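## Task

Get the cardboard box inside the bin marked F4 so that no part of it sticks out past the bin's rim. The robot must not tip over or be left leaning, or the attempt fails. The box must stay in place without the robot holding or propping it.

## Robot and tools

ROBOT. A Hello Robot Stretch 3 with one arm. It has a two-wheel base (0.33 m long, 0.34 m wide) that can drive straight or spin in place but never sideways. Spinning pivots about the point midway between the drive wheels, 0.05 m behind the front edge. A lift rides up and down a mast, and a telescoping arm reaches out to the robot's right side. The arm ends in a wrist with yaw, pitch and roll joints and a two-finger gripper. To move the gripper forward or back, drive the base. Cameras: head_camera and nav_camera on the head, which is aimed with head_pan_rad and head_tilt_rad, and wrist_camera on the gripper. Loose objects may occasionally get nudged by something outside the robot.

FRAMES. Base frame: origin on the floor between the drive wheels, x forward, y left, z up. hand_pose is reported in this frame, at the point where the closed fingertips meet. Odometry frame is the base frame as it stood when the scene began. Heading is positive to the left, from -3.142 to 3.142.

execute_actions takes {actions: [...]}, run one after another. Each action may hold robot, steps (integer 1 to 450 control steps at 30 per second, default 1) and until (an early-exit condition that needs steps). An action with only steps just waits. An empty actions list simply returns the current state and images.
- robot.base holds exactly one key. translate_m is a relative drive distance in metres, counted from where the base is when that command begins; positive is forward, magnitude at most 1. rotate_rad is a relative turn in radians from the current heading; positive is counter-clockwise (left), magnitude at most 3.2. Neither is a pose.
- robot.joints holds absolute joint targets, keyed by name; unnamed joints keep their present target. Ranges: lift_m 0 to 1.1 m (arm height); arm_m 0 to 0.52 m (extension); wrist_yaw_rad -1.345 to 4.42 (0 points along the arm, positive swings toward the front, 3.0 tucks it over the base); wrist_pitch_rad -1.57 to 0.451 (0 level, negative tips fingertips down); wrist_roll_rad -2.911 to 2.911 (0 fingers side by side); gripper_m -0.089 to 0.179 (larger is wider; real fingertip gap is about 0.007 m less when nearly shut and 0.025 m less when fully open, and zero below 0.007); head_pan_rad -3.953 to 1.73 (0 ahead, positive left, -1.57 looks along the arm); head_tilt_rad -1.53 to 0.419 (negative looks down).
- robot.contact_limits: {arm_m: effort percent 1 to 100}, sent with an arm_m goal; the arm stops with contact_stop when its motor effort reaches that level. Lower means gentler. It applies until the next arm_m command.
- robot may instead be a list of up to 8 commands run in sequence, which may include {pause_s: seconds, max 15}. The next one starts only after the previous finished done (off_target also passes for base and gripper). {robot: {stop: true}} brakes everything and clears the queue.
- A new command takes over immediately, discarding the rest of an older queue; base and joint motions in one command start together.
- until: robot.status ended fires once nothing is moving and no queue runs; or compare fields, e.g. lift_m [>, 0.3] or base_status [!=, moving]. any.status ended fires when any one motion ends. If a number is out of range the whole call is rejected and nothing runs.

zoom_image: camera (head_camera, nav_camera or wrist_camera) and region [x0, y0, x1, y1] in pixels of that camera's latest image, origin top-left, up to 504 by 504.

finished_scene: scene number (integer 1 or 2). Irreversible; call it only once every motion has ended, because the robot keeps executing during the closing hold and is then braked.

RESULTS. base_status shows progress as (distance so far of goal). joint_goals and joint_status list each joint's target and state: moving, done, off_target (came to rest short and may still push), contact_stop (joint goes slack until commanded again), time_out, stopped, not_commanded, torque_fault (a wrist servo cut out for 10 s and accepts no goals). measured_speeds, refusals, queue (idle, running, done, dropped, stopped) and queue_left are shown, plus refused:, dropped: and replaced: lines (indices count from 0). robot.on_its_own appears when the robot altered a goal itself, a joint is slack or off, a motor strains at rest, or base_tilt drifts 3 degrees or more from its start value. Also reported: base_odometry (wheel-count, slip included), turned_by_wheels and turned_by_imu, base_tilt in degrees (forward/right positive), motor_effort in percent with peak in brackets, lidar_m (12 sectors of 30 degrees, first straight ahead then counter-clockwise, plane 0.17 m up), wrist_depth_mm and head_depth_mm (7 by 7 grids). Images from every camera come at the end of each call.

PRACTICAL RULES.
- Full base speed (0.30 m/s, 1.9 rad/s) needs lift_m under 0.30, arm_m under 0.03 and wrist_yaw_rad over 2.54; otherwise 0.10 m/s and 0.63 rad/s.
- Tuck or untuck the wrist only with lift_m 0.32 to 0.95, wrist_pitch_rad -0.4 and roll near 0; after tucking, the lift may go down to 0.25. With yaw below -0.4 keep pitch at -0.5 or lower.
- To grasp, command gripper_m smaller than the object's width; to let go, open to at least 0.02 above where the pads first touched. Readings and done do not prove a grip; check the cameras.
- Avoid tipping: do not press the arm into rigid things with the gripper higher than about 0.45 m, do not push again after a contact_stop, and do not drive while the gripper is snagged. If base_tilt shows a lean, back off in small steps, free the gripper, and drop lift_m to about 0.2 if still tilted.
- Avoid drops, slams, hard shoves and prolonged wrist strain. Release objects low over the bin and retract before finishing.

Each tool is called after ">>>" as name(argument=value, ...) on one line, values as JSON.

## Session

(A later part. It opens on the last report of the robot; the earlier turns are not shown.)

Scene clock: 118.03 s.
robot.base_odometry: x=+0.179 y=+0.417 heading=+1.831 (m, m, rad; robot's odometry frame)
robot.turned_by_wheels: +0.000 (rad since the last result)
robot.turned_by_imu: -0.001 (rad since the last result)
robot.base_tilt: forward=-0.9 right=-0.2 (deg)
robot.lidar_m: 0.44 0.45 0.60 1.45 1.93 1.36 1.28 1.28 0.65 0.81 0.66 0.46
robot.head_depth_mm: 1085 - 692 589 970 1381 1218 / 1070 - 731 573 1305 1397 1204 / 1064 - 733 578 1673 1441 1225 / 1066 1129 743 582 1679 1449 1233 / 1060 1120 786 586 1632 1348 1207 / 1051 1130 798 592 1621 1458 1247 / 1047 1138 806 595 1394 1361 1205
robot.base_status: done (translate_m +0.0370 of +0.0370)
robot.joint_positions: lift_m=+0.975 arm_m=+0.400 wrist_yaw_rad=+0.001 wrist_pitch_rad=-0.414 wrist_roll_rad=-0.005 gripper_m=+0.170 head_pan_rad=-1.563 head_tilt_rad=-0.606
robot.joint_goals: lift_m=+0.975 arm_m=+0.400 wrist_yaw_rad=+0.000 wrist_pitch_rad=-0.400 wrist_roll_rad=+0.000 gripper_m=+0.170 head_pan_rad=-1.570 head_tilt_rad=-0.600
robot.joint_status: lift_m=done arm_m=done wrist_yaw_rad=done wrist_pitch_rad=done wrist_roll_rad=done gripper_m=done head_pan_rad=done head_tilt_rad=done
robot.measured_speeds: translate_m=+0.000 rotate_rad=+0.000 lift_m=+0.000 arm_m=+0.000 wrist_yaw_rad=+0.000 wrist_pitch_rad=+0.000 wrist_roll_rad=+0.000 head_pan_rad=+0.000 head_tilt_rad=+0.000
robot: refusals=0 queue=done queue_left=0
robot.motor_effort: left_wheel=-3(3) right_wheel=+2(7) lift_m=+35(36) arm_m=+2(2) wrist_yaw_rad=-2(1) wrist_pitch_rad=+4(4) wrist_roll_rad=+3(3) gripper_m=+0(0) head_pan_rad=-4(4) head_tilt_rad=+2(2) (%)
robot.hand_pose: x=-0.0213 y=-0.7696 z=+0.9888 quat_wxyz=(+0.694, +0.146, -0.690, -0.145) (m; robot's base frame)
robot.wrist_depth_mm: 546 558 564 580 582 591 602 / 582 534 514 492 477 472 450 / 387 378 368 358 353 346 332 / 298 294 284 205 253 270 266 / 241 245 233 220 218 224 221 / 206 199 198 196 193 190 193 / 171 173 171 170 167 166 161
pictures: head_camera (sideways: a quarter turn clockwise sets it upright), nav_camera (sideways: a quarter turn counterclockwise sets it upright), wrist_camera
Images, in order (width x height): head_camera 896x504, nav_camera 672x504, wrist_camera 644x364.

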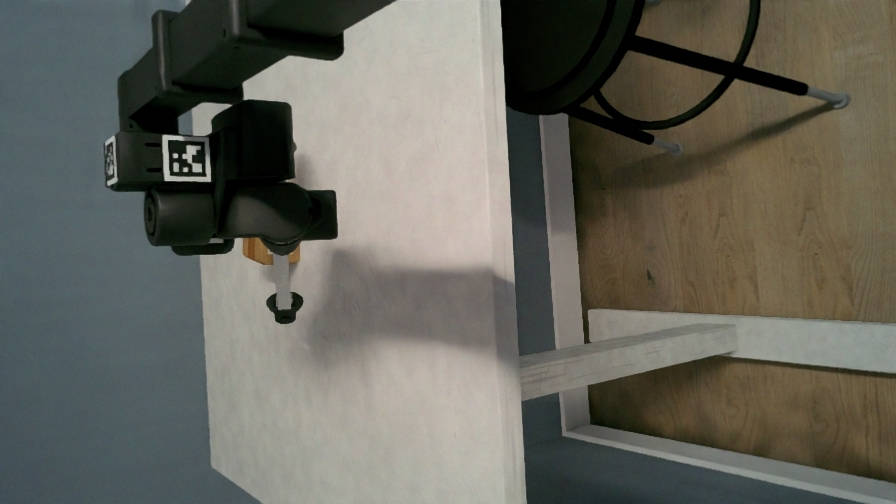

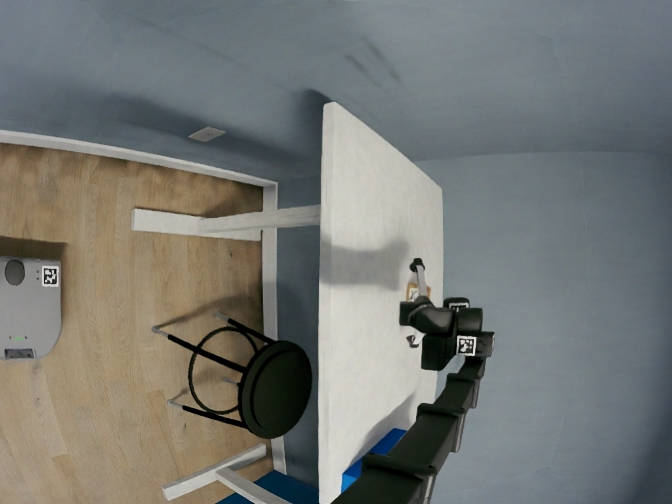

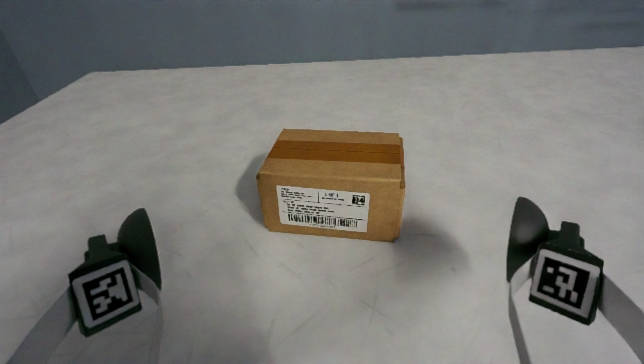

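>>> execute_actions(actions=[{"robot":{"joints":{"lift_m":0.96,"arm_m":0.48}},"steps":300,"until":{"robot":{"status":"ended"}}}])

Scene clock: 130.73 s.
robot.base_odometry: x=+0.179 y=+0.417 heading=+1.831 (m, m, rad; robot's odometry frame)
robot.turned_by_wheels: +0.000 (rad since the last result)
robot.turned_by_imu: -0.001 (rad since the last result)
robot.base_tilt: forward=-0.8 right=-0.2 (deg)
robot.lidar_m: 0.44 0.45 0.59 1.44 1.93 1.36 1.29 1.29 0.65 0.82 0.66 0.46
robot.head_depth_mm: 1084 1145 - 571 971 1387 1221 / 1078 - 761 572 1298 1391 1201 / 1068 - 738 577 1669 1434 1235 / 1063 1122 745 582 1666 1448 1236 / 1056 1118 787 588 1640 1354 1221 / 1053 1129 799 592 1613 1457 1246 / 1043 1138 804 598 1392 1365 1202
robot.base_status: done (translate_m +0.0370 of +0.0370)
robot.joint_positions: lift_m=+0.960 arm_m=+0.480 wrist_yaw_rad=+0.001 wrist_pitch_rad=-0.414 wrist_roll_rad=-0.005 gripper_m=+0.170 head_pan_rad=-1.563 head_tilt_rad=-0.606
robot.joint_goals: lift_m=+0.960 arm_m=+0.480 wrist_yaw_rad=+0.000 wrist_pitch_rad=-0.400 wrist_roll_rad=+0.000 gripper_m=+0.170 head_pan_rad=-1.570 head_tilt_rad=-0.600
robot.joint_status: lift_m=done arm_m=done wrist_yaw_rad=done wrist_pitch_rad=done wrist_roll_rad=done gripper_m=done head_pan_rad=done head_tilt_rad=done
robot.measured_speeds: translate_m=+0.000 rotate_rad=+0.000 lift_m=+0.000 arm_m=+0.000 wrist_yaw_rad=+0.000 wrist_pitch_rad=+0.000 wrist_roll_rad=+0.000 head_pan_rad=+0.000 head_tilt_rad=+0.000
robot: refusals=0 queue=done queue_left=0
robot.motor_effort: left_wheel=-2(2) right_wheel=+2(2) lift_m=+35(36) arm_m=+2(2) wrist_yaw_rad=-1(2) wrist_pitch_rad=+4(4) wrist_roll_rad=+3(3) gripper_m=+0(1) head_pan_rad=-4(3) head_tilt_rad=+2(3) (%)
robot.hand_pose: x=-0.0213 y=-0.8496 z=+0.9738 quat_wxyz=(+0.694, +0.146, -0.690, -0.145) (m; robot's base frame)
robot.wrist_depth_mm: 484 484 494 499 509 510 514 / 510 488 462 453 436 424 409 / 350 340 332 327 319 309 302 / 268 265 258 166 236 245 241 / 218 221 197 137 136 203 200 / 189 180 145 129 122 172 175 / 153 156 154 146 143 150 145
pictures: head_camera (sideways: a quarter turn clockwise sets it upright), nav_camera (sideways: a quarter turn counterclockwise sets it upright), wrist_camera
Images, in order (width x height): head_camera 896x504, nav_camera 672x504, wrist_camera 644x364.

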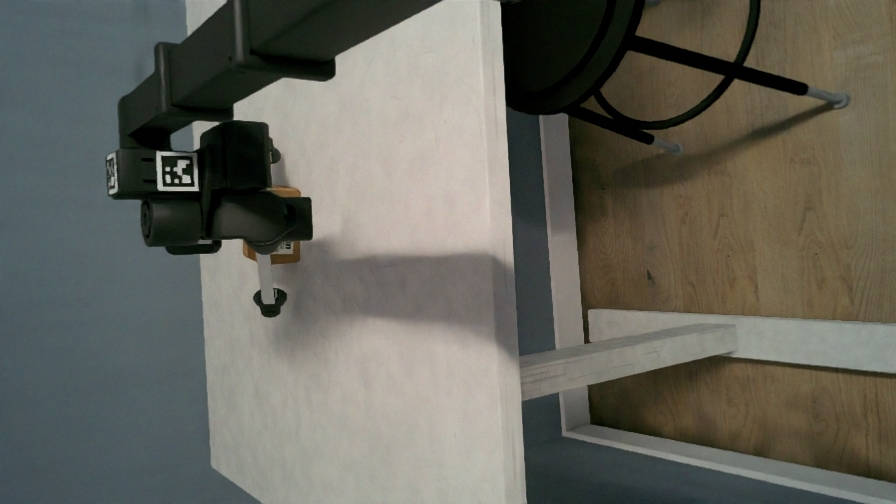

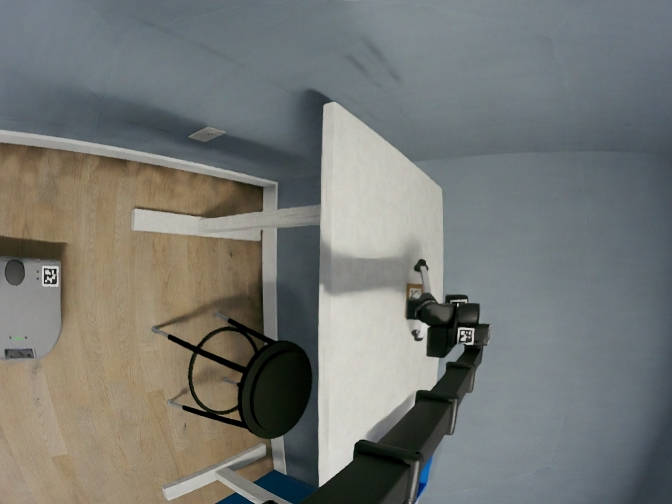

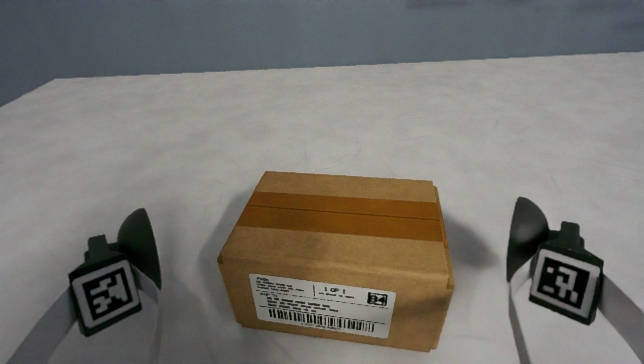

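>>> execute_actions(actions=[{"robot":[{"joints":{"lift_m":0.94}},{"joints":{"arm_m":0.505}}],"steps":300,"until":{"robot":{"status":"ended"}}}])

Scene clock: 140.03 s.
robot.base_odometry: x=+0.179 y=+0.417 heading=+1.831 (m, m, rad; robot's odometry frame)
robot.turned_by_wheels: +0.000 (rad since the last result)
robot.turned_by_imu: -0.001 (rad since the last result)
robot.base_tilt: forward=-0.8 right=-0.4 (deg)
robot.lidar_m: 0.44 0.45 0.59 1.44 1.92 1.35 1.29 1.29 0.65 0.82 0.66 0.46
robot.head_depth_mm: 1079 1141 - 572 970 1383 1219 / 1071 - 749 574 1300 1402 1204 / 1073 - 738 579 1679 1434 1237 / 1063 1132 744 585 1662 1441 1241 / 1059 1126 788 588 1638 1354 1216 / 1049 1132 797 592 1621 1454 1241 / 1047 1142 808 598 1391 1364 1203
robot.base_status: done (translate_m +0.0370 of +0.0370)
robot.joint_positions: lift_m=+0.940 arm_m=+0.504 wrist_yaw_rad=-0.002 wrist_pitch_rad=-0.386 wrist_roll_rad=-0.006 gripper_m=+0.170 head_pan_rad=-1.563 head_tilt_rad=-0.606
robot.joint_goals: lift_m=+0.940 arm_m=+0.505 wrist_yaw_rad=+0.000 wrist_pitch_rad=-0.400 wrist_roll_rad=+0.000 gripper_m=+0.170 head_pan_rad=-1.570 head_tilt_rad=-0.600
robot.joint_status: lift_m=done arm_m=done wrist_yaw_rad=done wrist_pitch_rad=done wrist_roll_rad=done gripper_m=done head_pan_rad=done head_tilt_rad=done
robot.measured_speeds: translate_m=+0.000 rotate_rad=+0.000 lift_m=+0.000 arm_m=+0.000 wrist_yaw_rad=+0.000 wrist_pitch_rad=+0.000 wrist_roll_rad=+0.000 head_pan_rad=+0.000 head_tilt_rad=+0.000
robot: refusals=0 queue=done queue_left=0
robot.motor_effort: left_wheel=-1(3) right_wheel=+1(3) lift_m=+27(34) arm_m=+6(6) wrist_yaw_rad=+2(2) wrist_pitch_rad=-4(5) wrist_roll_rad=+4(4) gripper_m=-3(2) head_pan_rad=-4(4) head_tilt_rad=+2(3) (%)
robot.hand_pose: x=-0.0219 y=-0.8777 z=+0.9603 quat_wxyz=(+0.696, +0.136, -0.692, -0.136) (m; robot's base frame)
robot.wrist_depth_mm: 457 462 466 467 486 483 494 / 487 481 461 449 425 420 395 / 332 325 315 309 303 296 289 / 250 246 243 237 234 230 224 / 201 205 125 118 116 187 190 / 174 161 101 99 98 149 - / 140 143 111 101 94 130 135
pictures: head_camera (sideways: a quarter turn clockwise sets it upright), nav_camera (sideways: a quarter turn counterclockwise sets it upright), wrist_camera
Images, in order (width x height): head_camera 896x504, nav_camera 672x504, wrist_camera 644x364.

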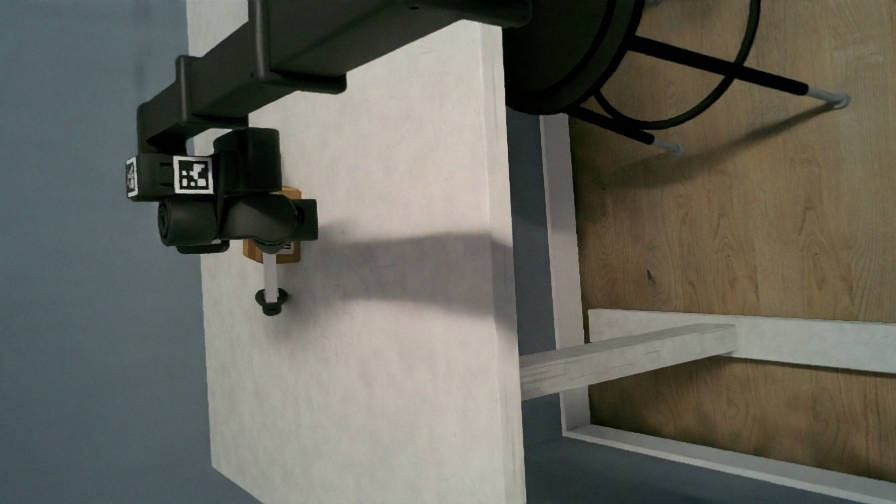

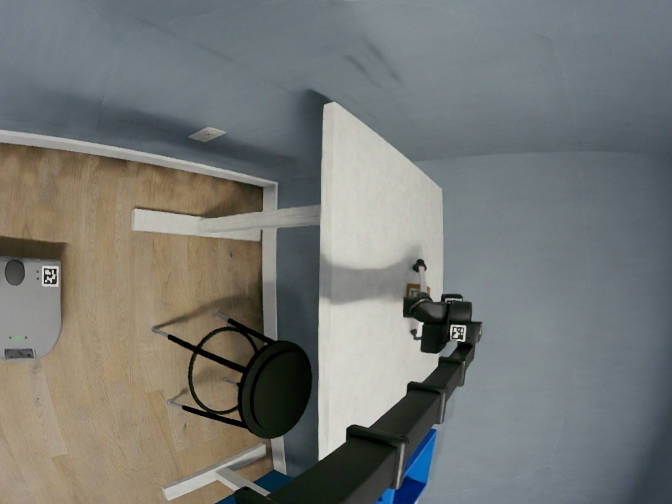

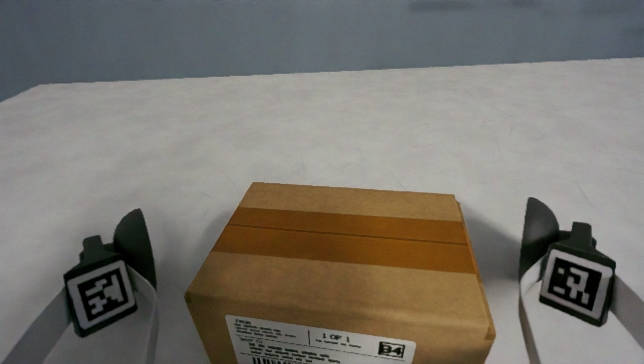

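>>> execute_actions(actions=[{"robot":[{"joints":{"lift_m":0.95}},{"joints":{"gripper_m":0.04}},{"pause_s":1},{"joints":{"lift_m":1.03}}],"steps":300,"until":{"robot":{"status":"ended"}}}])

Scene clock: 149.10 s.
robot.base_odometry: x=+0.179 y=+0.417 heading=+1.831 (m, m, rad; robot's odometry frame)
robot.turned_by_wheels: +0.000 (rad since the last result)
robot.turned_by_imu: -0.002 (rad since the last result)
robot.base_tilt: forward=-0.9 right=-0.2 (deg)
robot.lidar_m: 0.44 0.45 0.60 1.44 1.93 1.35 1.29 1.29 0.65 0.82 0.66 0.46
robot.head_depth_mm: 1037 990 757 589 971 1383 1222 / 1088 1141 766 573 1301 1402 1199 / - 1013 773 577 1671 1446 1233 / 1049 974 782 583 1672 1453 1239 / 1059 1124 789 587 1628 1353 1214 / 1047 1130 798 591 1614 1461 1249 / 1047 1138 808 597 1389 1359 1209
robot.base_status: done (translate_m +0.0370 of +0.0370)
robot.joint_positions: lift_m=+1.030 arm_m=+0.505 wrist_yaw_rad=-0.002 wrist_pitch_rad=-0.421 wrist_roll_rad=-0.003 gripper_m=+0.051 head_pan_rad=-1.563 head_tilt_rad=-0.606
robot.joint_goals: lift_m=+1.030 arm_m=+0.505 wrist_yaw_rad=+0.000 wrist_pitch_rad=-0.400 wrist_roll_rad=+0.000 gripper_m=+0.050 head_pan_rad=-1.570 head_tilt_rad=-0.600
robot.joint_status: lift_m=done arm_m=done wrist_yaw_rad=done wrist_pitch_rad=done wrist_roll_rad=done gripper_m=done head_pan_rad=done head_tilt_rad=done
robot.measured_speeds: translate_m=+0.000 rotate_rad=+0.000 lift_m=+0.000 arm_m=+0.000 wrist_yaw_rad=+0.000 wrist_pitch_rad=+0.000 wrist_roll_rad=+0.000 head_pan_rad=+0.000 head_tilt_rad=+0.000
robot: refusals=0 queue=done queue_left=0
robot.on_its_own: gripper_m is held at +0.050, not at your +0.040, by its stall guard, which is not easing now
robot.motor_effort: left_wheel=-2(5) right_wheel=+2(6) lift_m=+45(47) arm_m=+1(6) wrist_yaw_rad=+2(14) wrist_pitch_rad=+7(7) wrist_roll_rad=+2(4) gripper_m=-21(97) head_pan_rad=-4(3) head_tilt_rad=+2(2) (%)
robot.hand_pose: x=-0.0220 y=-0.8738 z=+1.0419 quat_wxyz=(+0.693, +0.147, -0.690, -0.149) (m; robot's base frame)
robot.wrist_depth_mm: 455 462 475 474 483 490 493 / 500 506 512 514 526 531 547 / 529 492 488 476 460 449 442 / 393 383 380 153 361 361 352 / 319 317 128 121 118 304 291 / 268 274 132 111 102 - 251 / 232 229 223 126 110 220 218
pictures: head_camera (sideways: a quarter turn clockwise sets it upright), nav_camera (sideways: a quarter turn counterclockwise sets it upright), wrist_camera
Images, in order (width x height): head_camera 896x504, nav_camera 672x504, wrist_camera 644x364.

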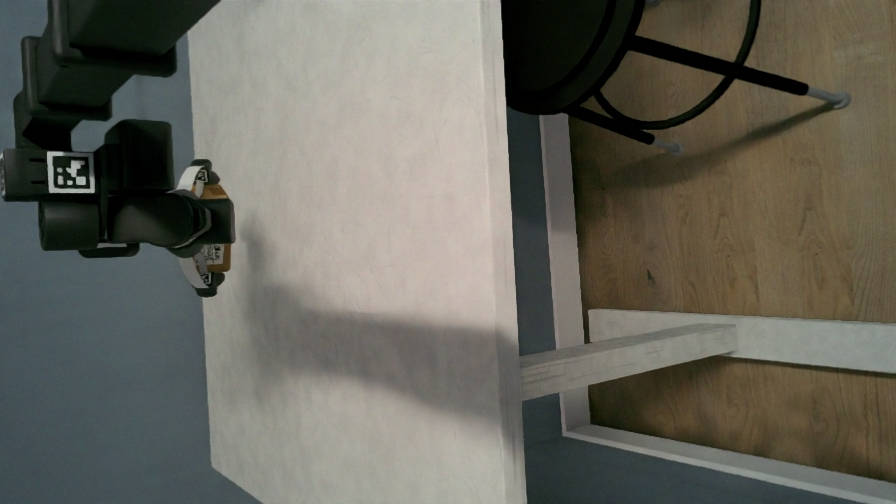

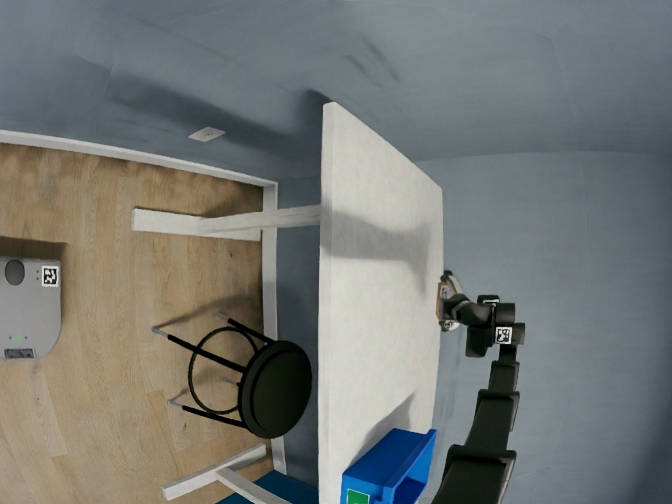

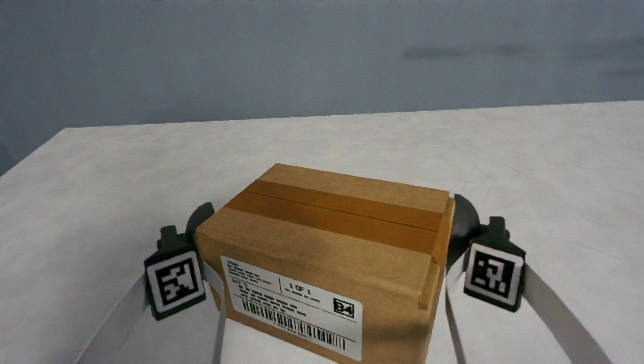

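>>> execute_actions(actions=[{"robot":[{"joints":{"arm_m":0.0}},{"base":{"translate_m":-0.4},"joints":{"wrist_yaw_rad":1.57}},{"base":{"rotate_rad":1.571},"joints":{"lift_m":0.7,"head_pan_rad":0.3,"head_tilt_rad":-0.5}},{"base":{"translate_m":1.0}}],"steps":450,"until":{"robot":{"status":"ended"}}},{"steps":300,"until":{"robot":{"status":"ended"}}}])

Scene clock: 187.60 s.
robot.base_odometry: x=-0.685 y=-0.227 heading=-2.882 (m, m, rad; robot's odometry frame)
robot.turned_by_wheels: +1.571 (rad since the last result)
robot.turned_by_imu: +1.552 (rad since the last result)
robot.base_tilt: forward=-0.8 right=-0.4 (deg)
robot.lidar_m: 1.47 1.50 1.00 0.95 0.96 1.27 1.62 1.18 0.83 0.78 0.80 1.05
robot.head_depth_mm: 1202 1303 1421 1574 1750 1524 1287 / 1221 1329 1461 1621 1783 1542 1296 / 1246 1357 1492 1670 1807 1553 1293 / 1268 1390 1533 1730 1863 1563 1306 / 1309 1433 1588 1780 1930 1561 1313 / 1349 1478 1638 1835 1949 1580 1317 / 1378 1510 1687 1902 1971 1575 1323
robot.base_status: done (translate_m +1.0000 of +1.0000)
robot.joint_positions: lift_m=+0.700 arm_m=+0.003 wrist_yaw_rad=+1.568 wrist_pitch_rad=-0.422 wrist_roll_rad=-0.003 gripper_m=+0.051 head_pan_rad=+0.293 head_tilt_rad=-0.507
robot.joint_goals: lift_m=+0.700 arm_m=+0.000 wrist_yaw_rad=+1.570 wrist_pitch_rad=-0.400 wrist_roll_rad=+0.000 gripper_m=+0.050 head_pan_rad=+0.300 head_tilt_rad=-0.500
robot.joint_status: lift_m=done arm_m=done wrist_yaw_rad=done wrist_pitch_rad=done wrist_roll_rad=done gripper_m=done head_pan_rad=done head_tilt_rad=done
robot.measured_speeds: translate_m=+0.000 rotate_rad=+0.000 lift_m=+0.000 arm_m=+0.000 wrist_yaw_rad=+0.000 wrist_pitch_rad=+0.000 wrist_roll_rad=+0.000 head_pan_rad=+0.000 head_tilt_rad=+0.000
robot: refusals=0 queue=done queue_left=0
robot.on_its_own: gripper_m is held at +0.050, not at your +0.040, by its stall guard, which is not easing now
robot.motor_effort: left_wheel=-2(5) right_wheel=+2(4) lift_m=+36(44) arm_m=-3(4) wrist_yaw_rad=+2(3) wrist_pitch_rad=+7(7) wrist_roll_rad=+2(2) gripper_m=-21(21) head_pan_rad=+3(46) head_tilt_rad=+2(11) (%)
robot.hand_pose: x=+0.2025 y=-0.1486 z=+0.7119 quat_wxyz=(+0.595, +0.592, -0.384, +0.384) (m; robot's base frame)
robot.wrist_depth_mm: - - - - - - 749 / - - - - - - 769 / - - - - - - 781 / - - - 153 - - 783 / - - 127 121 118 - 788 / - - 132 111 102 - 808 / 937 893 884 126 109 881 751
pictures: head_camera (sideways: a quarter turn clockwise sets it upright), nav_camera (sideways: a quarter turn counterclockwise sets it upright), wrist_camera
Images, in order (width x height): head_camera 896x504, nav_camera 672x504, wrist_camera 644x364.

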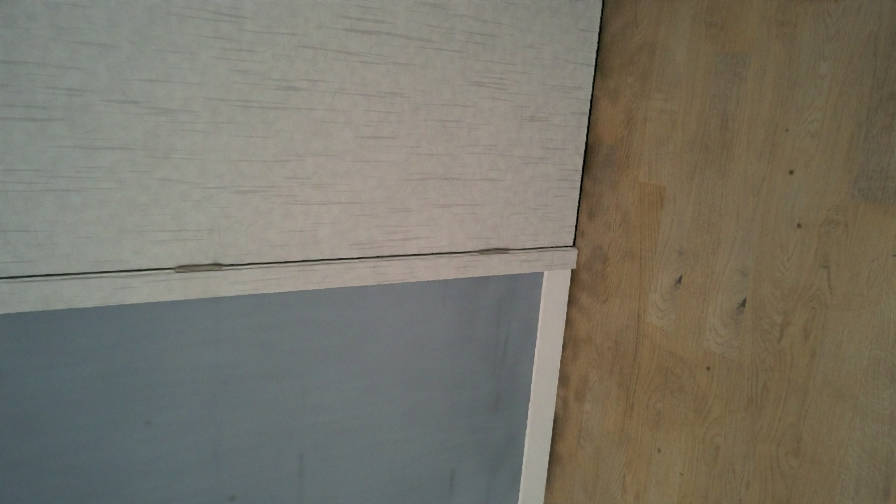

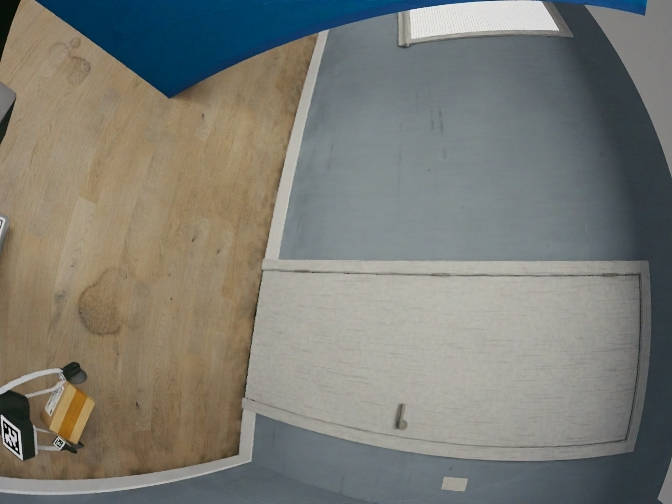

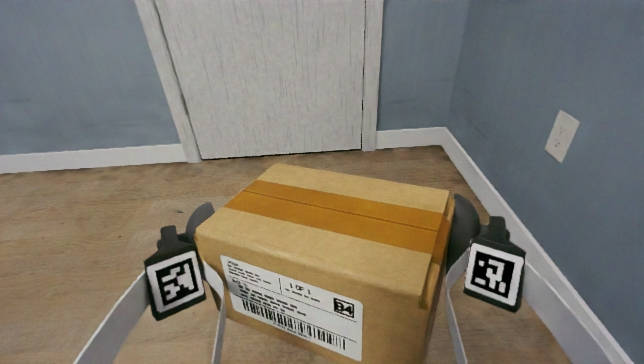

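>>> execute_actions(actions=[{"robot":[{"base":{"translate_m":1.0},"joints":{"head_pan_rad":1.57,"head_tilt_rad":-0.4}}],"steps":450,"until":{"robot":{"status":"ended"}}}])

Scene clock: 205.10 s.
robot.base_odometry: x=-1.651 y=-0.484 heading=-2.882 (m, m, rad; robot's odometry frame)
robot.turned_by_wheels: +0.000 (rad since the last result)
robot.turned_by_imu: -0.005 (rad since the last result)
robot.base_tilt: forward=-0.8 right=-0.2 (deg)
robot.lidar_m: 0.48 0.49 0.64 1.60 1.20 1.35 2.60 1.09 0.77 0.73 0.74 0.50
robot.head_depth_mm: 1211 1250 1305 1344 1403 1441 1343 / 1644 1717 1810 1898 1961 1688 1372 / 2523 2723 2953 2789 2179 1700 1394 / 3487 3738 - 3044 2155 1702 1400 / 3398 3700 - 3123 2203 1715 1400 / 3432 3654 - 3113 2219 1726 1409 / 3441 3663 3968 3178 1673 1584 1418
robot.base_status: done (translate_m +1.0000 of +1.0000)
robot.joint_positions: lift_m=+0.700 arm_m=+0.003 wrist_yaw_rad=+1.568 wrist_pitch_rad=-0.422 wrist_roll_rad=-0.003 gripper_m=+0.051 head_pan_rad=+1.563 head_tilt_rad=-0.409
robot.joint_goals: lift_m=+0.700 arm_m=+0.000 wrist_yaw_rad=+1.570 wrist_pitch_rad=-0.400 wrist_roll_rad=+0.000 gripper_m=+0.050 head_pan_rad=+1.570 head_tilt_rad=-0.400
robot.joint_status: lift_m=done arm_m=done wrist_yaw_rad=done wrist_pitch_rad=done wrist_roll_rad=done gripper_m=done head_pan_rad=done head_tilt_rad=done
robot.measured_speeds: translate_m=+0.000 rotate_rad=+0.000 lift_m=+0.000 arm_m=+0.000 wrist_yaw_rad=+0.000 wrist_pitch_rad=+0.000 wrist_roll_rad=+0.000 head_pan_rad=+0.000 head_tilt_rad=+0.000
robot: refusals=0 queue=done queue_left=0
robot.on_its_own: gripper_m is held at +0.050, not at your +0.040, by its stall guard, which is not easing now
robot.motor_effort: left_wheel=-2(3) right_wheel=+2(5) lift_m=+36(36) arm_m=-3(3) wrist_yaw_rad=+2(2) wrist_pitch_rad=+7(7) wrist_roll_rad=+2(2) gripper_m=-21(21) head_pan_rad=+3(46) head_tilt_rad=+4(11) (%)
robot.hand_pose: x=+0.2025 y=-0.1486 z=+0.7119 quat_wxyz=(+0.595, +0.592, -0.384, +0.384) (m; robot's base frame)
robot.wrist_depth_mm: 365 372 373 377 382 386 416 / 395 399 410 412 415 425 461 / 432 434 446 456 462 481 500 / 476 484 481 153 485 550 555 / 544 539 128 121 118 617 634 / 606 618 132 111 102 - 698 / 707 725 740 125 110 815 666
pictures: head_camera (sideways: a quarter turn clockwise sets it upright), nav_camera (sideways: a quarter turn counterclockwise sets it upright), wrist_camera
Images, in order (width x height): head_camera 896x504, nav_camera 672x504, wrist_camera 644x364.

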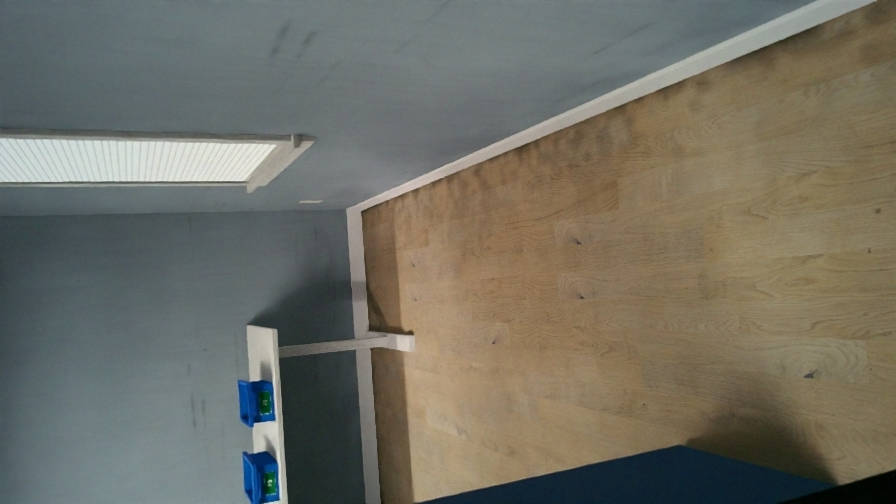

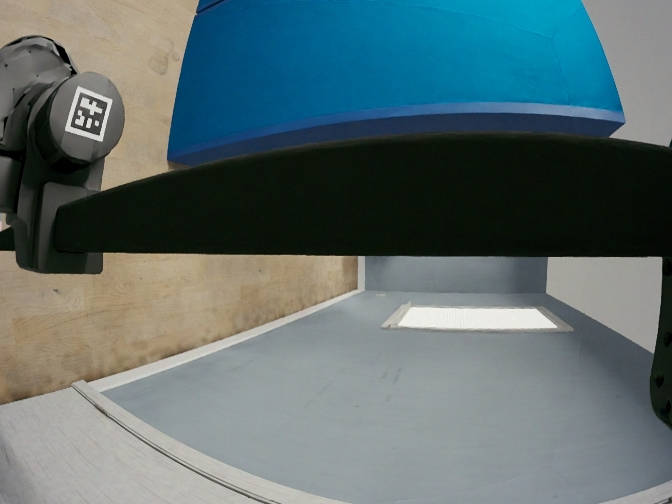

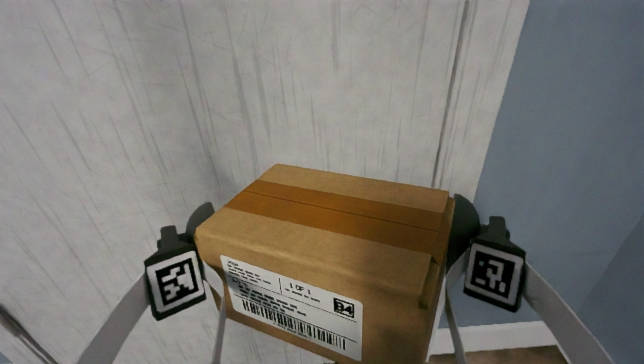

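>>> execute_actions(actions=[{"robot":[{"base":{"translate_m":-0.1}},{"base":{"rotate_rad":1.585},"joints":{"head_pan_rad":0,"head_tilt_rad":-0.45}},{"base":{"translate_m":1.0}},{"base":{"translate_m":0.5}}],"steps":450,"until":{"robot":{"status":"ended"}}},{"steps":300,"until":{"robot":{"status":"ended"}}}])

Scene clock: 240.13 s.
robot.base_odometry: x=-1.148 y=-1.902 heading=-1.297 (m, m, rad; robot's odometry frame)
robot.turned_by_wheels: +1.585 (rad since the last result)
robot.turned_by_imu: +1.564 (rad since the last result)
robot.base_tilt: forward=-0.7 right=-0.4 (deg)
robot.lidar_m: 1.70 2.57 3.13 0.44 0.45 0.59 2.22 0.78 0.55 0.52 0.54 0.71
robot.head_depth_mm: 1387 1405 1438 1523 1575 1534 1341 / 1912 2013 2138 2221 1953 1623 1345 / 2168 2319 2555 2688 2079 1634 1356 / 2172 2364 2518 2667 2075 1648 1366 / 2139 2335 2423 2689 2113 1659 1366 / 2149 2317 2065 2703 2102 1668 1372 / 2125 2292 1998 2667 2117 1671 1375
robot.base_status: done (translate_m +0.5000 of +0.5000)
robot.joint_positions: lift_m=+0.700 arm_m=+0.003 wrist_yaw_rad=+1.568 wrist_pitch_rad=-0.422 wrist_roll_rad=-0.003 gripper_m=+0.051 head_pan_rad=+0.007 head_tilt_rad=-0.445
robot.joint_goals: lift_m=+0.700 arm_m=+0.000 wrist_yaw_rad=+1.570 wrist_pitch_rad=-0.400 wrist_roll_rad=+0.000 gripper_m=+0.050 head_pan_rad=+0.000 head_tilt_rad=-0.450
robot.joint_status: lift_m=done arm_m=done wrist_yaw_rad=done wrist_pitch_rad=done wrist_roll_rad=done gripper_m=done head_pan_rad=done head_tilt_rad=done
robot.measured_speeds: translate_m=+0.000 rotate_rad=+0.000 lift_m=+0.000 arm_m=+0.000 wrist_yaw_rad=+0.000 wrist_pitch_rad=+0.000 wrist_roll_rad=+0.000 head_pan_rad=+0.000 head_tilt_rad=+0.000
robot: refusals=0 queue=done queue_left=0
robot.on_its_own: gripper_m is held at +0.050, not at your +0.040, by its stall guard, which is not easing now
robot.motor_effort: left_wheel=-2(5) right_wheel=+2(6) lift_m=+36(36) arm_m=-3(3) wrist_yaw_rad=+2(2) wrist_pitch_rad=+7(7) wrist_roll_rad=+2(2) gripper_m=-22(21) head_pan_rad=-5(46) head_tilt_rad=-2(7) (%)
robot.hand_pose: x=+0.2025 y=-0.1486 z=+0.7119 quat_wxyz=(+0.595, +0.592, -0.384, +0.384) (m; robot's base frame)
robot.wrist_depth_mm: - - - - - 641 445 / - - - - - 661 452 / - - - - - 677 456 / - - - 153 935 672 463 / - - 128 121 118 608 463 / - - 131 111 102 - 470 / 947 915 882 126 109 733 447
pictures: head_camera (sideways: a quarter turn clockwise sets it upright), nav_camera (sideways: a quarter turn counterclockwise sets it upright), wrist_camera
Images, in order (width x height): head_camera 896x504, nav_camera 672x504, wrist_camera 644x364.

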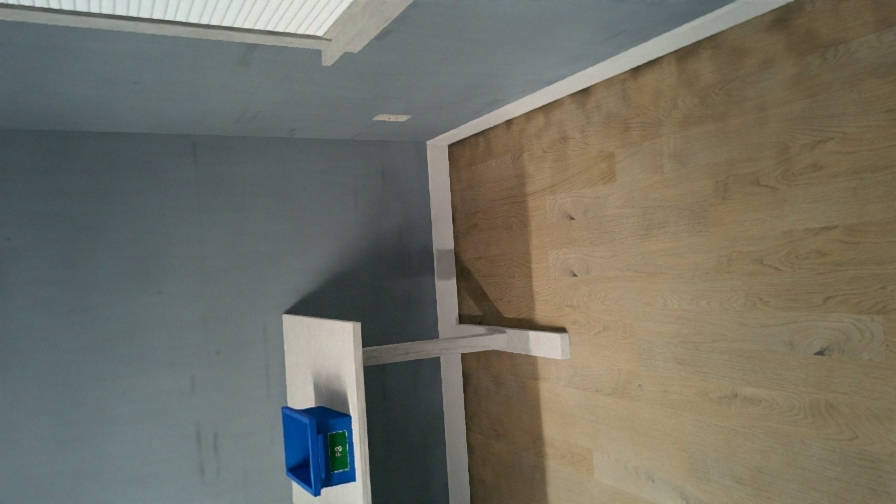

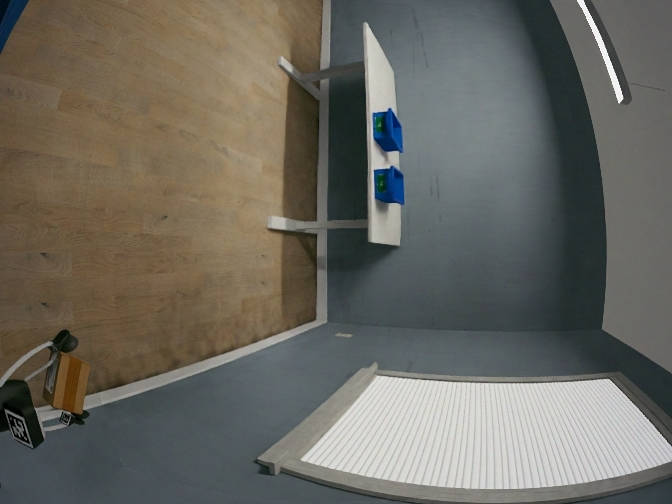

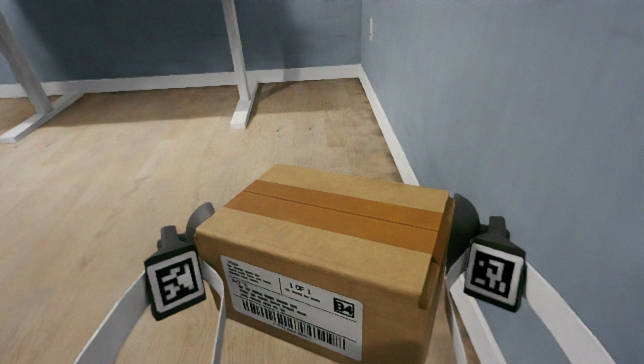

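>>> execute_actions(actions=[{"robot":[{"base":{"translate_m":0.9},"joints":{"head_pan_rad":0.45,"head_tilt_rad":-0.35}}],"steps":450,"until":{"robot":{"status":"ended"}}}])

Scene clock: 257.13 s.
robot.base_odometry: x=-0.905 y=-2.769 heading=-1.297 (m, m, rad; robot's odometry frame)
robot.turned_by_wheels: +0.000 (rad since the last result)
robot.turned_by_imu: -0.005 (rad since the last result)
robot.base_tilt: forward=-0.8 right=-0.2 (deg)
robot.lidar_m: 1.55 1.23 1.94 2.87 1.65 1.05 2.25 0.71 0.50 0.48 0.49 0.64
robot.head_depth_mm: 1349 1438 1532 1633 1768 1760 1424 / 1402 1480 1597 1500 1202 1712 1433 / 1434 1549 1648 1524 1147 1731 1401 / 1507 1602 1716 1333 1156 1784 1447 / 1566 1669 1811 1358 1139 1810 1464 / 1626 1744 1890 1384 2106 1818 1460 / 1700 1817 1987 1427 2229 1832 1480
robot.base_status: done (translate_m +0.9000 of +0.9000)
robot.joint_positions: lift_m=+0.700 arm_m=+0.003 wrist_yaw_rad=+1.568 wrist_pitch_rad=-0.422 wrist_roll_rad=-0.003 gripper_m=+0.051 head_pan_rad=+0.443 head_tilt_rad=-0.359
robot.joint_goals: lift_m=+0.700 arm_m=+0.000 wrist_yaw_rad=+1.570 wrist_pitch_rad=-0.400 wrist_roll_rad=+0.000 gripper_m=+0.050 head_pan_rad=+0.450 head_tilt_rad=-0.350
robot.joint_status: lift_m=done arm_m=done wrist_yaw_rad=done wrist_pitch_rad=done wrist_roll_rad=done gripper_m=done head_pan_rad=done head_tilt_rad=done
robot.measured_speeds: translate_m=+0.000 rotate_rad=+0.000 lift_m=+0.000 arm_m=+0.000 wrist_yaw_rad=+0.000 wrist_pitch_rad=+0.000 wrist_roll_rad=+0.000 head_pan_rad=+0.000 head_tilt_rad=+0.000
robot: refusals=0 queue=done queue_left=0
robot.on_its_own: gripper_m is held at +0.050, not at your +0.040, by its stall guard, which is not easing now
robot.motor_effort: left_wheel=-2(3) right_wheel=+2(5) lift_m=+36(36) arm_m=-3(3) wrist_yaw_rad=+2(2) wrist_pitch_rad=+7(7) wrist_roll_rad=+2(2) gripper_m=-21(21) head_pan_rad=+4(35) head_tilt_rad=+4(12) (%)
robot.hand_pose: x=+0.2025 y=-0.1486 z=+0.7119 quat_wxyz=(+0.595, +0.592, -0.384, +0.384) (m; robot's base frame)
robot.wrist_depth_mm: 782 894 - - - 568 389 / - - - - - 582 396 / - - - - - 592 401 / - - - 153 846 603 405 / - - 127 120 118 535 407 / - - 132 111 102 - 412 / 930 929 885 126 110 643 391
pictures: head_camera (sideways: a quarter turn clockwise sets it upright), nav_camera (sideways: a quarter turn counterclockwise sets it upright), wrist_camera
Images, in order (width x height): head_camera 896x504, nav_camera 672x504, wrist_camera 644x364.

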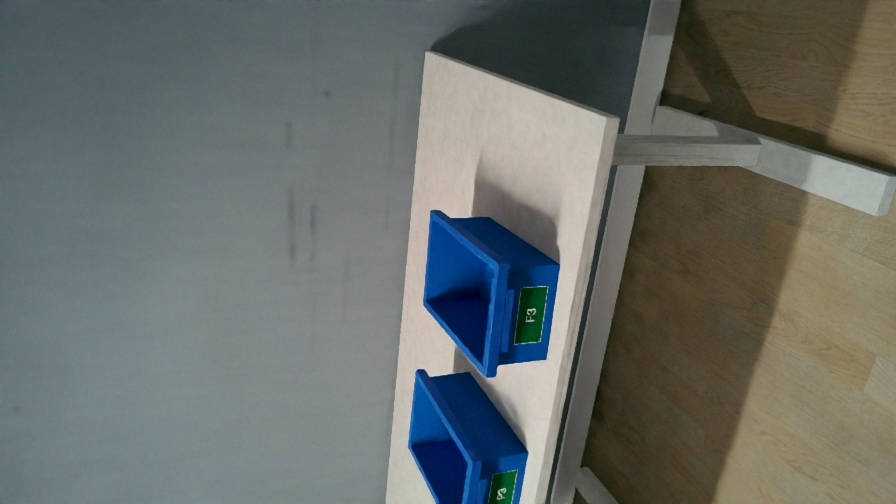

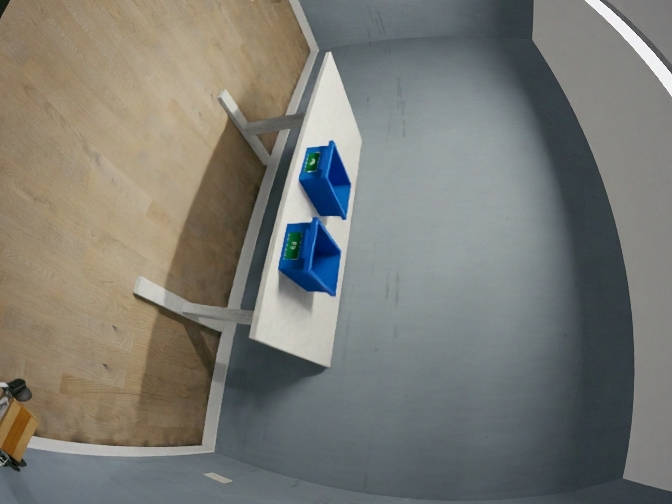

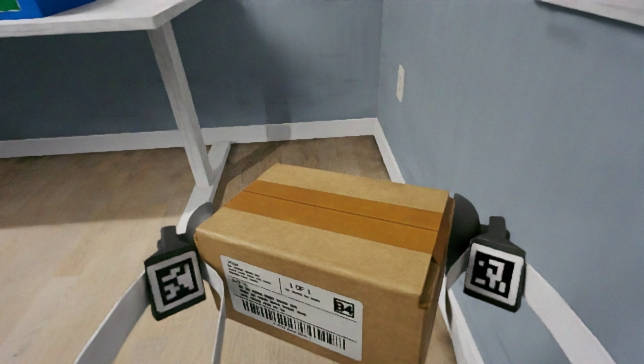

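>>> execute_actions(actions=[{"robot":{"joints":{"head_pan_rad":0.8,"head_tilt_rad":-0.3}},"steps":100,"until":{"robot":{"status":"ended"}}}])

Scene clock: 261.47 s.
robot.base_odometry: x=-0.905 y=-2.769 heading=-1.297 (m, m, rad; robot's odometry frame)
robot.turned_by_wheels: +0.000 (rad since the last result)
robot.turned_by_imu: -0.001 (rad since the last result)
robot.base_tilt: forward=-0.8 right=-0.1 (deg)
robot.lidar_m: 1.55 1.24 1.94 2.87 1.65 1.05 2.25 0.71 0.50 0.48 0.49 0.64
robot.head_depth_mm: 1520 1593 1676 1684 1046 1865 1485 / 1621 1708 1815 1717 1100 1873 1497 / 1741 1857 1978 1498 1338 1896 1510 / 1898 2030 2162 1501 2296 1900 1499 / 2067 2227 2394 1787 2188 1916 1519 / 2265 2494 2689 1960 2560 1930 1528 / 2551 2752 3060 3234 2653 1941 1530
robot.base_status: done (translate_m +0.9000 of +0.9000)
robot.joint_positions: lift_m=+0.700 arm_m=+0.003 wrist_yaw_rad=+1.568 wrist_pitch_rad=-0.422 wrist_roll_rad=-0.003 gripper_m=+0.051 head_pan_rad=+0.793 head_tilt_rad=-0.310
robot.joint_goals: lift_m=+0.700 arm_m=+0.000 wrist_yaw_rad=+1.570 wrist_pitch_rad=-0.400 wrist_roll_rad=+0.000 gripper_m=+0.050 head_pan_rad=+0.800 head_tilt_rad=-0.300
robot.joint_status: lift_m=done arm_m=done wrist_yaw_rad=done wrist_pitch_rad=done wrist_roll_rad=done gripper_m=done head_pan_rad=done head_tilt_rad=done
robot.measured_speeds: translate_m=+0.000 rotate_rad=+0.000 lift_m=+0.000 arm_m=+0.000 wrist_yaw_rad=+0.000 wrist_pitch_rad=+0.000 wrist_roll_rad=+0.000 head_pan_rad=+0.000 head_tilt_rad=+0.000
robot: refusals=0 queue=done queue_left=0
robot.on_its_own: gripper_m is held at +0.050, not at your +0.040, by its stall guard, which is not easing now
robot.motor_effort: left_wheel=-2(2) right_wheel=+2(2) lift_m=+36(36) arm_m=-3(3) wrist_yaw_rad=+2(2) wrist_pitch_rad=+7(7) wrist_roll_rad=+2(2) gripper_m=-20(21) head_pan_rad=+3(28) head_tilt_rad=+4(9) (%)
robot.hand_pose: x=+0.2025 y=-0.1486 z=+0.7119 quat_wxyz=(+0.595, +0.592, -0.384, +0.384) (m; robot's base frame)
robot.wrist_depth_mm: 779 903 - - - 574 387 / - - - - - 577 393 / - - - - - 585 398 / - - - 153 834 593 399 / - - 128 121 118 545 410 / - - 132 111 102 - 416 / 938 922 877 126 109 644 392
pictures: head_camera (sideways: a quarter turn clockwise sets it upright), nav_camera (sideways: a quarter turn counterclockwise sets it upright), wrist_camera
Images, in order (width x height): head_camera 896x504, nav_camera 672x504, wrist_camera 644x364.

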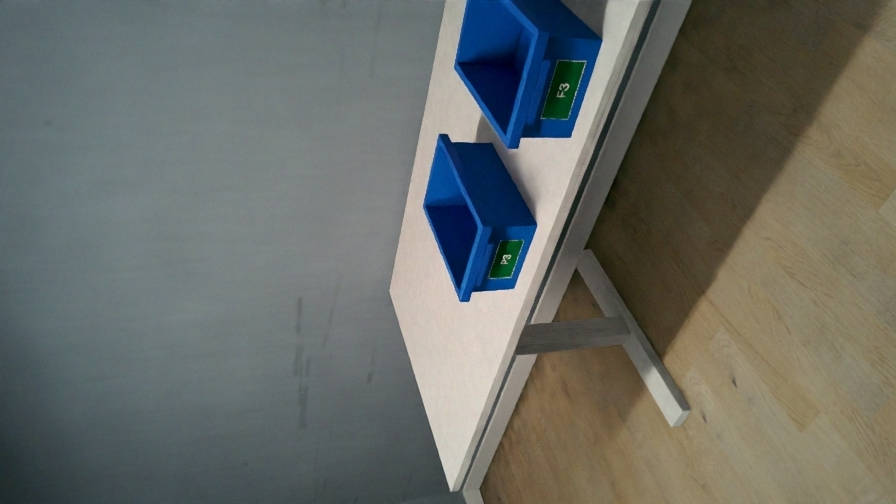

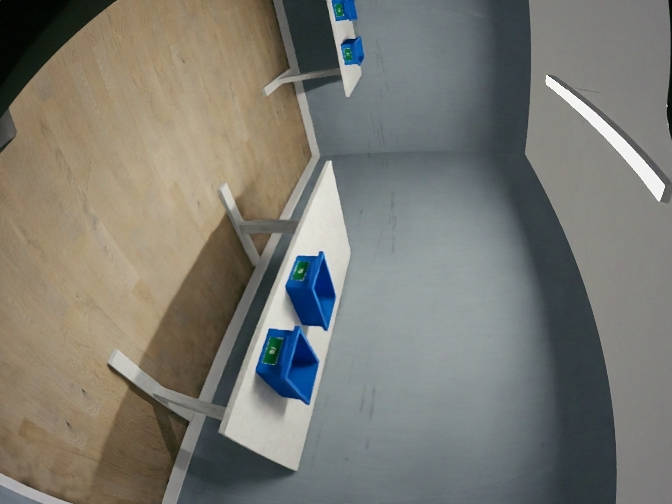

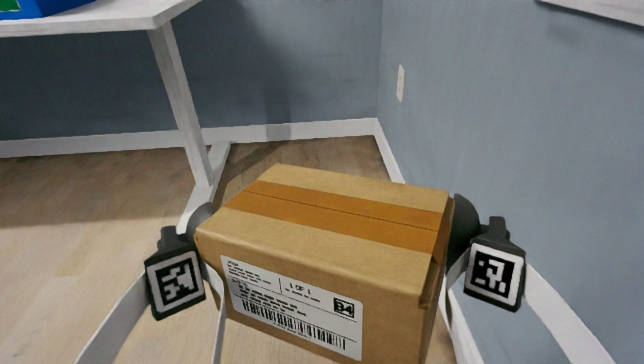

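>>> execute_actions(actions=[{"robot":[{"base":{"rotate_rad":1.585},"joints":{"head_pan_rad":0.2,"head_tilt_rad":-0.3}},{"base":{"translate_m":1.0}}],"steps":450,"until":{"robot":{"status":"ended"}}}])

Scene clock: 288.10 s.
robot.base_odometry: x=+0.054 y=-2.484 heading=+0.288 (m, m, rad; robot's odometry frame)
robot.turned_by_wheels: +1.585 (rad since the last result)
robot.turned_by_imu: +1.567 (rad since the last result)
robot.base_tilt: forward=-0.9 right=-0.3 (deg)
robot.lidar_m: 1.90 1.63 1.04 1.21 1.47 1.55 1.47 1.51 1.34 1.59 1.27 2.16
robot.head_depth_mm: 1928 2012 2150 1692 2392 1849 1494 / 1953 2051 2174 1706 2409 1846 1505 / 1967 2080 2210 1733 2448 1880 1496 / 1992 2109 2245 1901 2516 1905 1513 / 2028 2166 2298 1929 2502 1920 1524 / 2065 2182 2319 2035 2492 1910 1527 / 2065 2203 2284 2424 2485 1929 1534
robot.base_status: done (translate_m +1.0000 of +1.0000)
robot.joint_positions: lift_m=+0.700 arm_m=+0.003 wrist_yaw_rad=+1.568 wrist_pitch_rad=-0.422 wrist_roll_rad=-0.003 gripper_m=+0.051 head_pan_rad=+0.207 head_tilt_rad=-0.310
robot.joint_goals: lift_m=+0.700 arm_m=+0.000 wrist_yaw_rad=+1.570 wrist_pitch_rad=-0.400 wrist_roll_rad=+0.000 gripper_m=+0.050 head_pan_rad=+0.200 head_tilt_rad=-0.300
robot.joint_status: lift_m=done arm_m=done wrist_yaw_rad=done wrist_pitch_rad=done wrist_roll_rad=done gripper_m=done head_pan_rad=done head_tilt_rad=done
robot.measured_speeds: translate_m=+0.000 rotate_rad=+0.000 lift_m=+0.000 arm_m=+0.000 wrist_yaw_rad=+0.000 wrist_pitch_rad=+0.000 wrist_roll_rad=+0.000 head_pan_rad=+0.000 head_tilt_rad=+0.000
robot: refusals=0 queue=done queue_left=0
robot.on_its_own: gripper_m is held at +0.050, not at your +0.040, by its stall guard, which is not easing now
robot.motor_effort: left_wheel=-2(5) right_wheel=+2(6) lift_m=+36(36) arm_m=-4(3) wrist_yaw_rad=+2(2) wrist_pitch_rad=+7(7) wrist_roll_rad=+2(2) gripper_m=-21(22) head_pan_rad=-4(41) head_tilt_rad=+4(3) (%)
robot.hand_pose: x=+0.2025 y=-0.1486 z=+0.7119 quat_wxyz=(+0.595, +0.592, -0.384, +0.384) (m; robot's base frame)
robot.wrist_depth_mm: - - - - - - - / - - - - - - - / - - - - - - - / - - - 153 - - - / - - 128 121 118 - - / - - 132 111 103 - 969 / 917 907 896 126 109 873 872
pictures: head_camera (sideways: a quarter turn clockwise sets it upright), nav_camera (sideways: a quarter turn counterclockwise sets it upright), wrist_camera
Images, in order (width x height): head_camera 896x504, nav_camera 672x504, wrist_camera 644x364.

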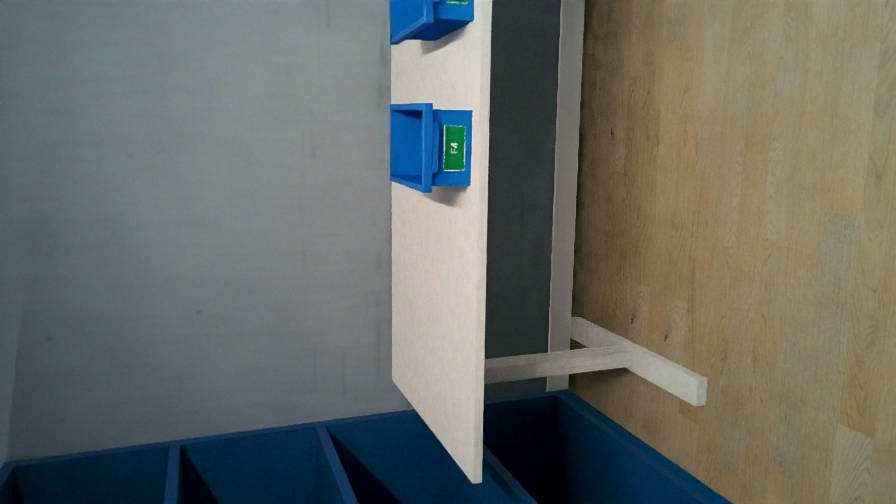

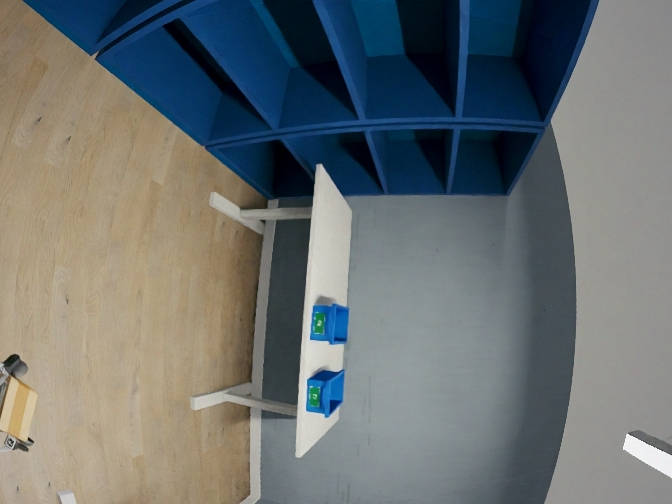

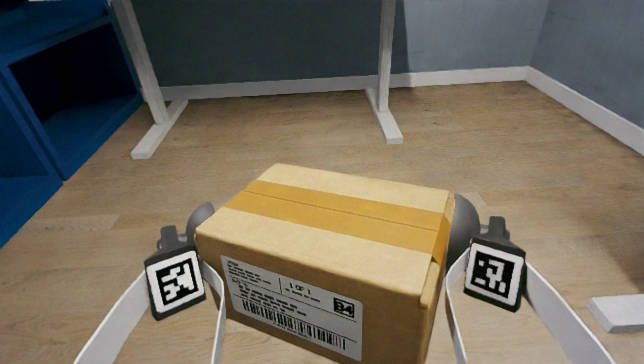

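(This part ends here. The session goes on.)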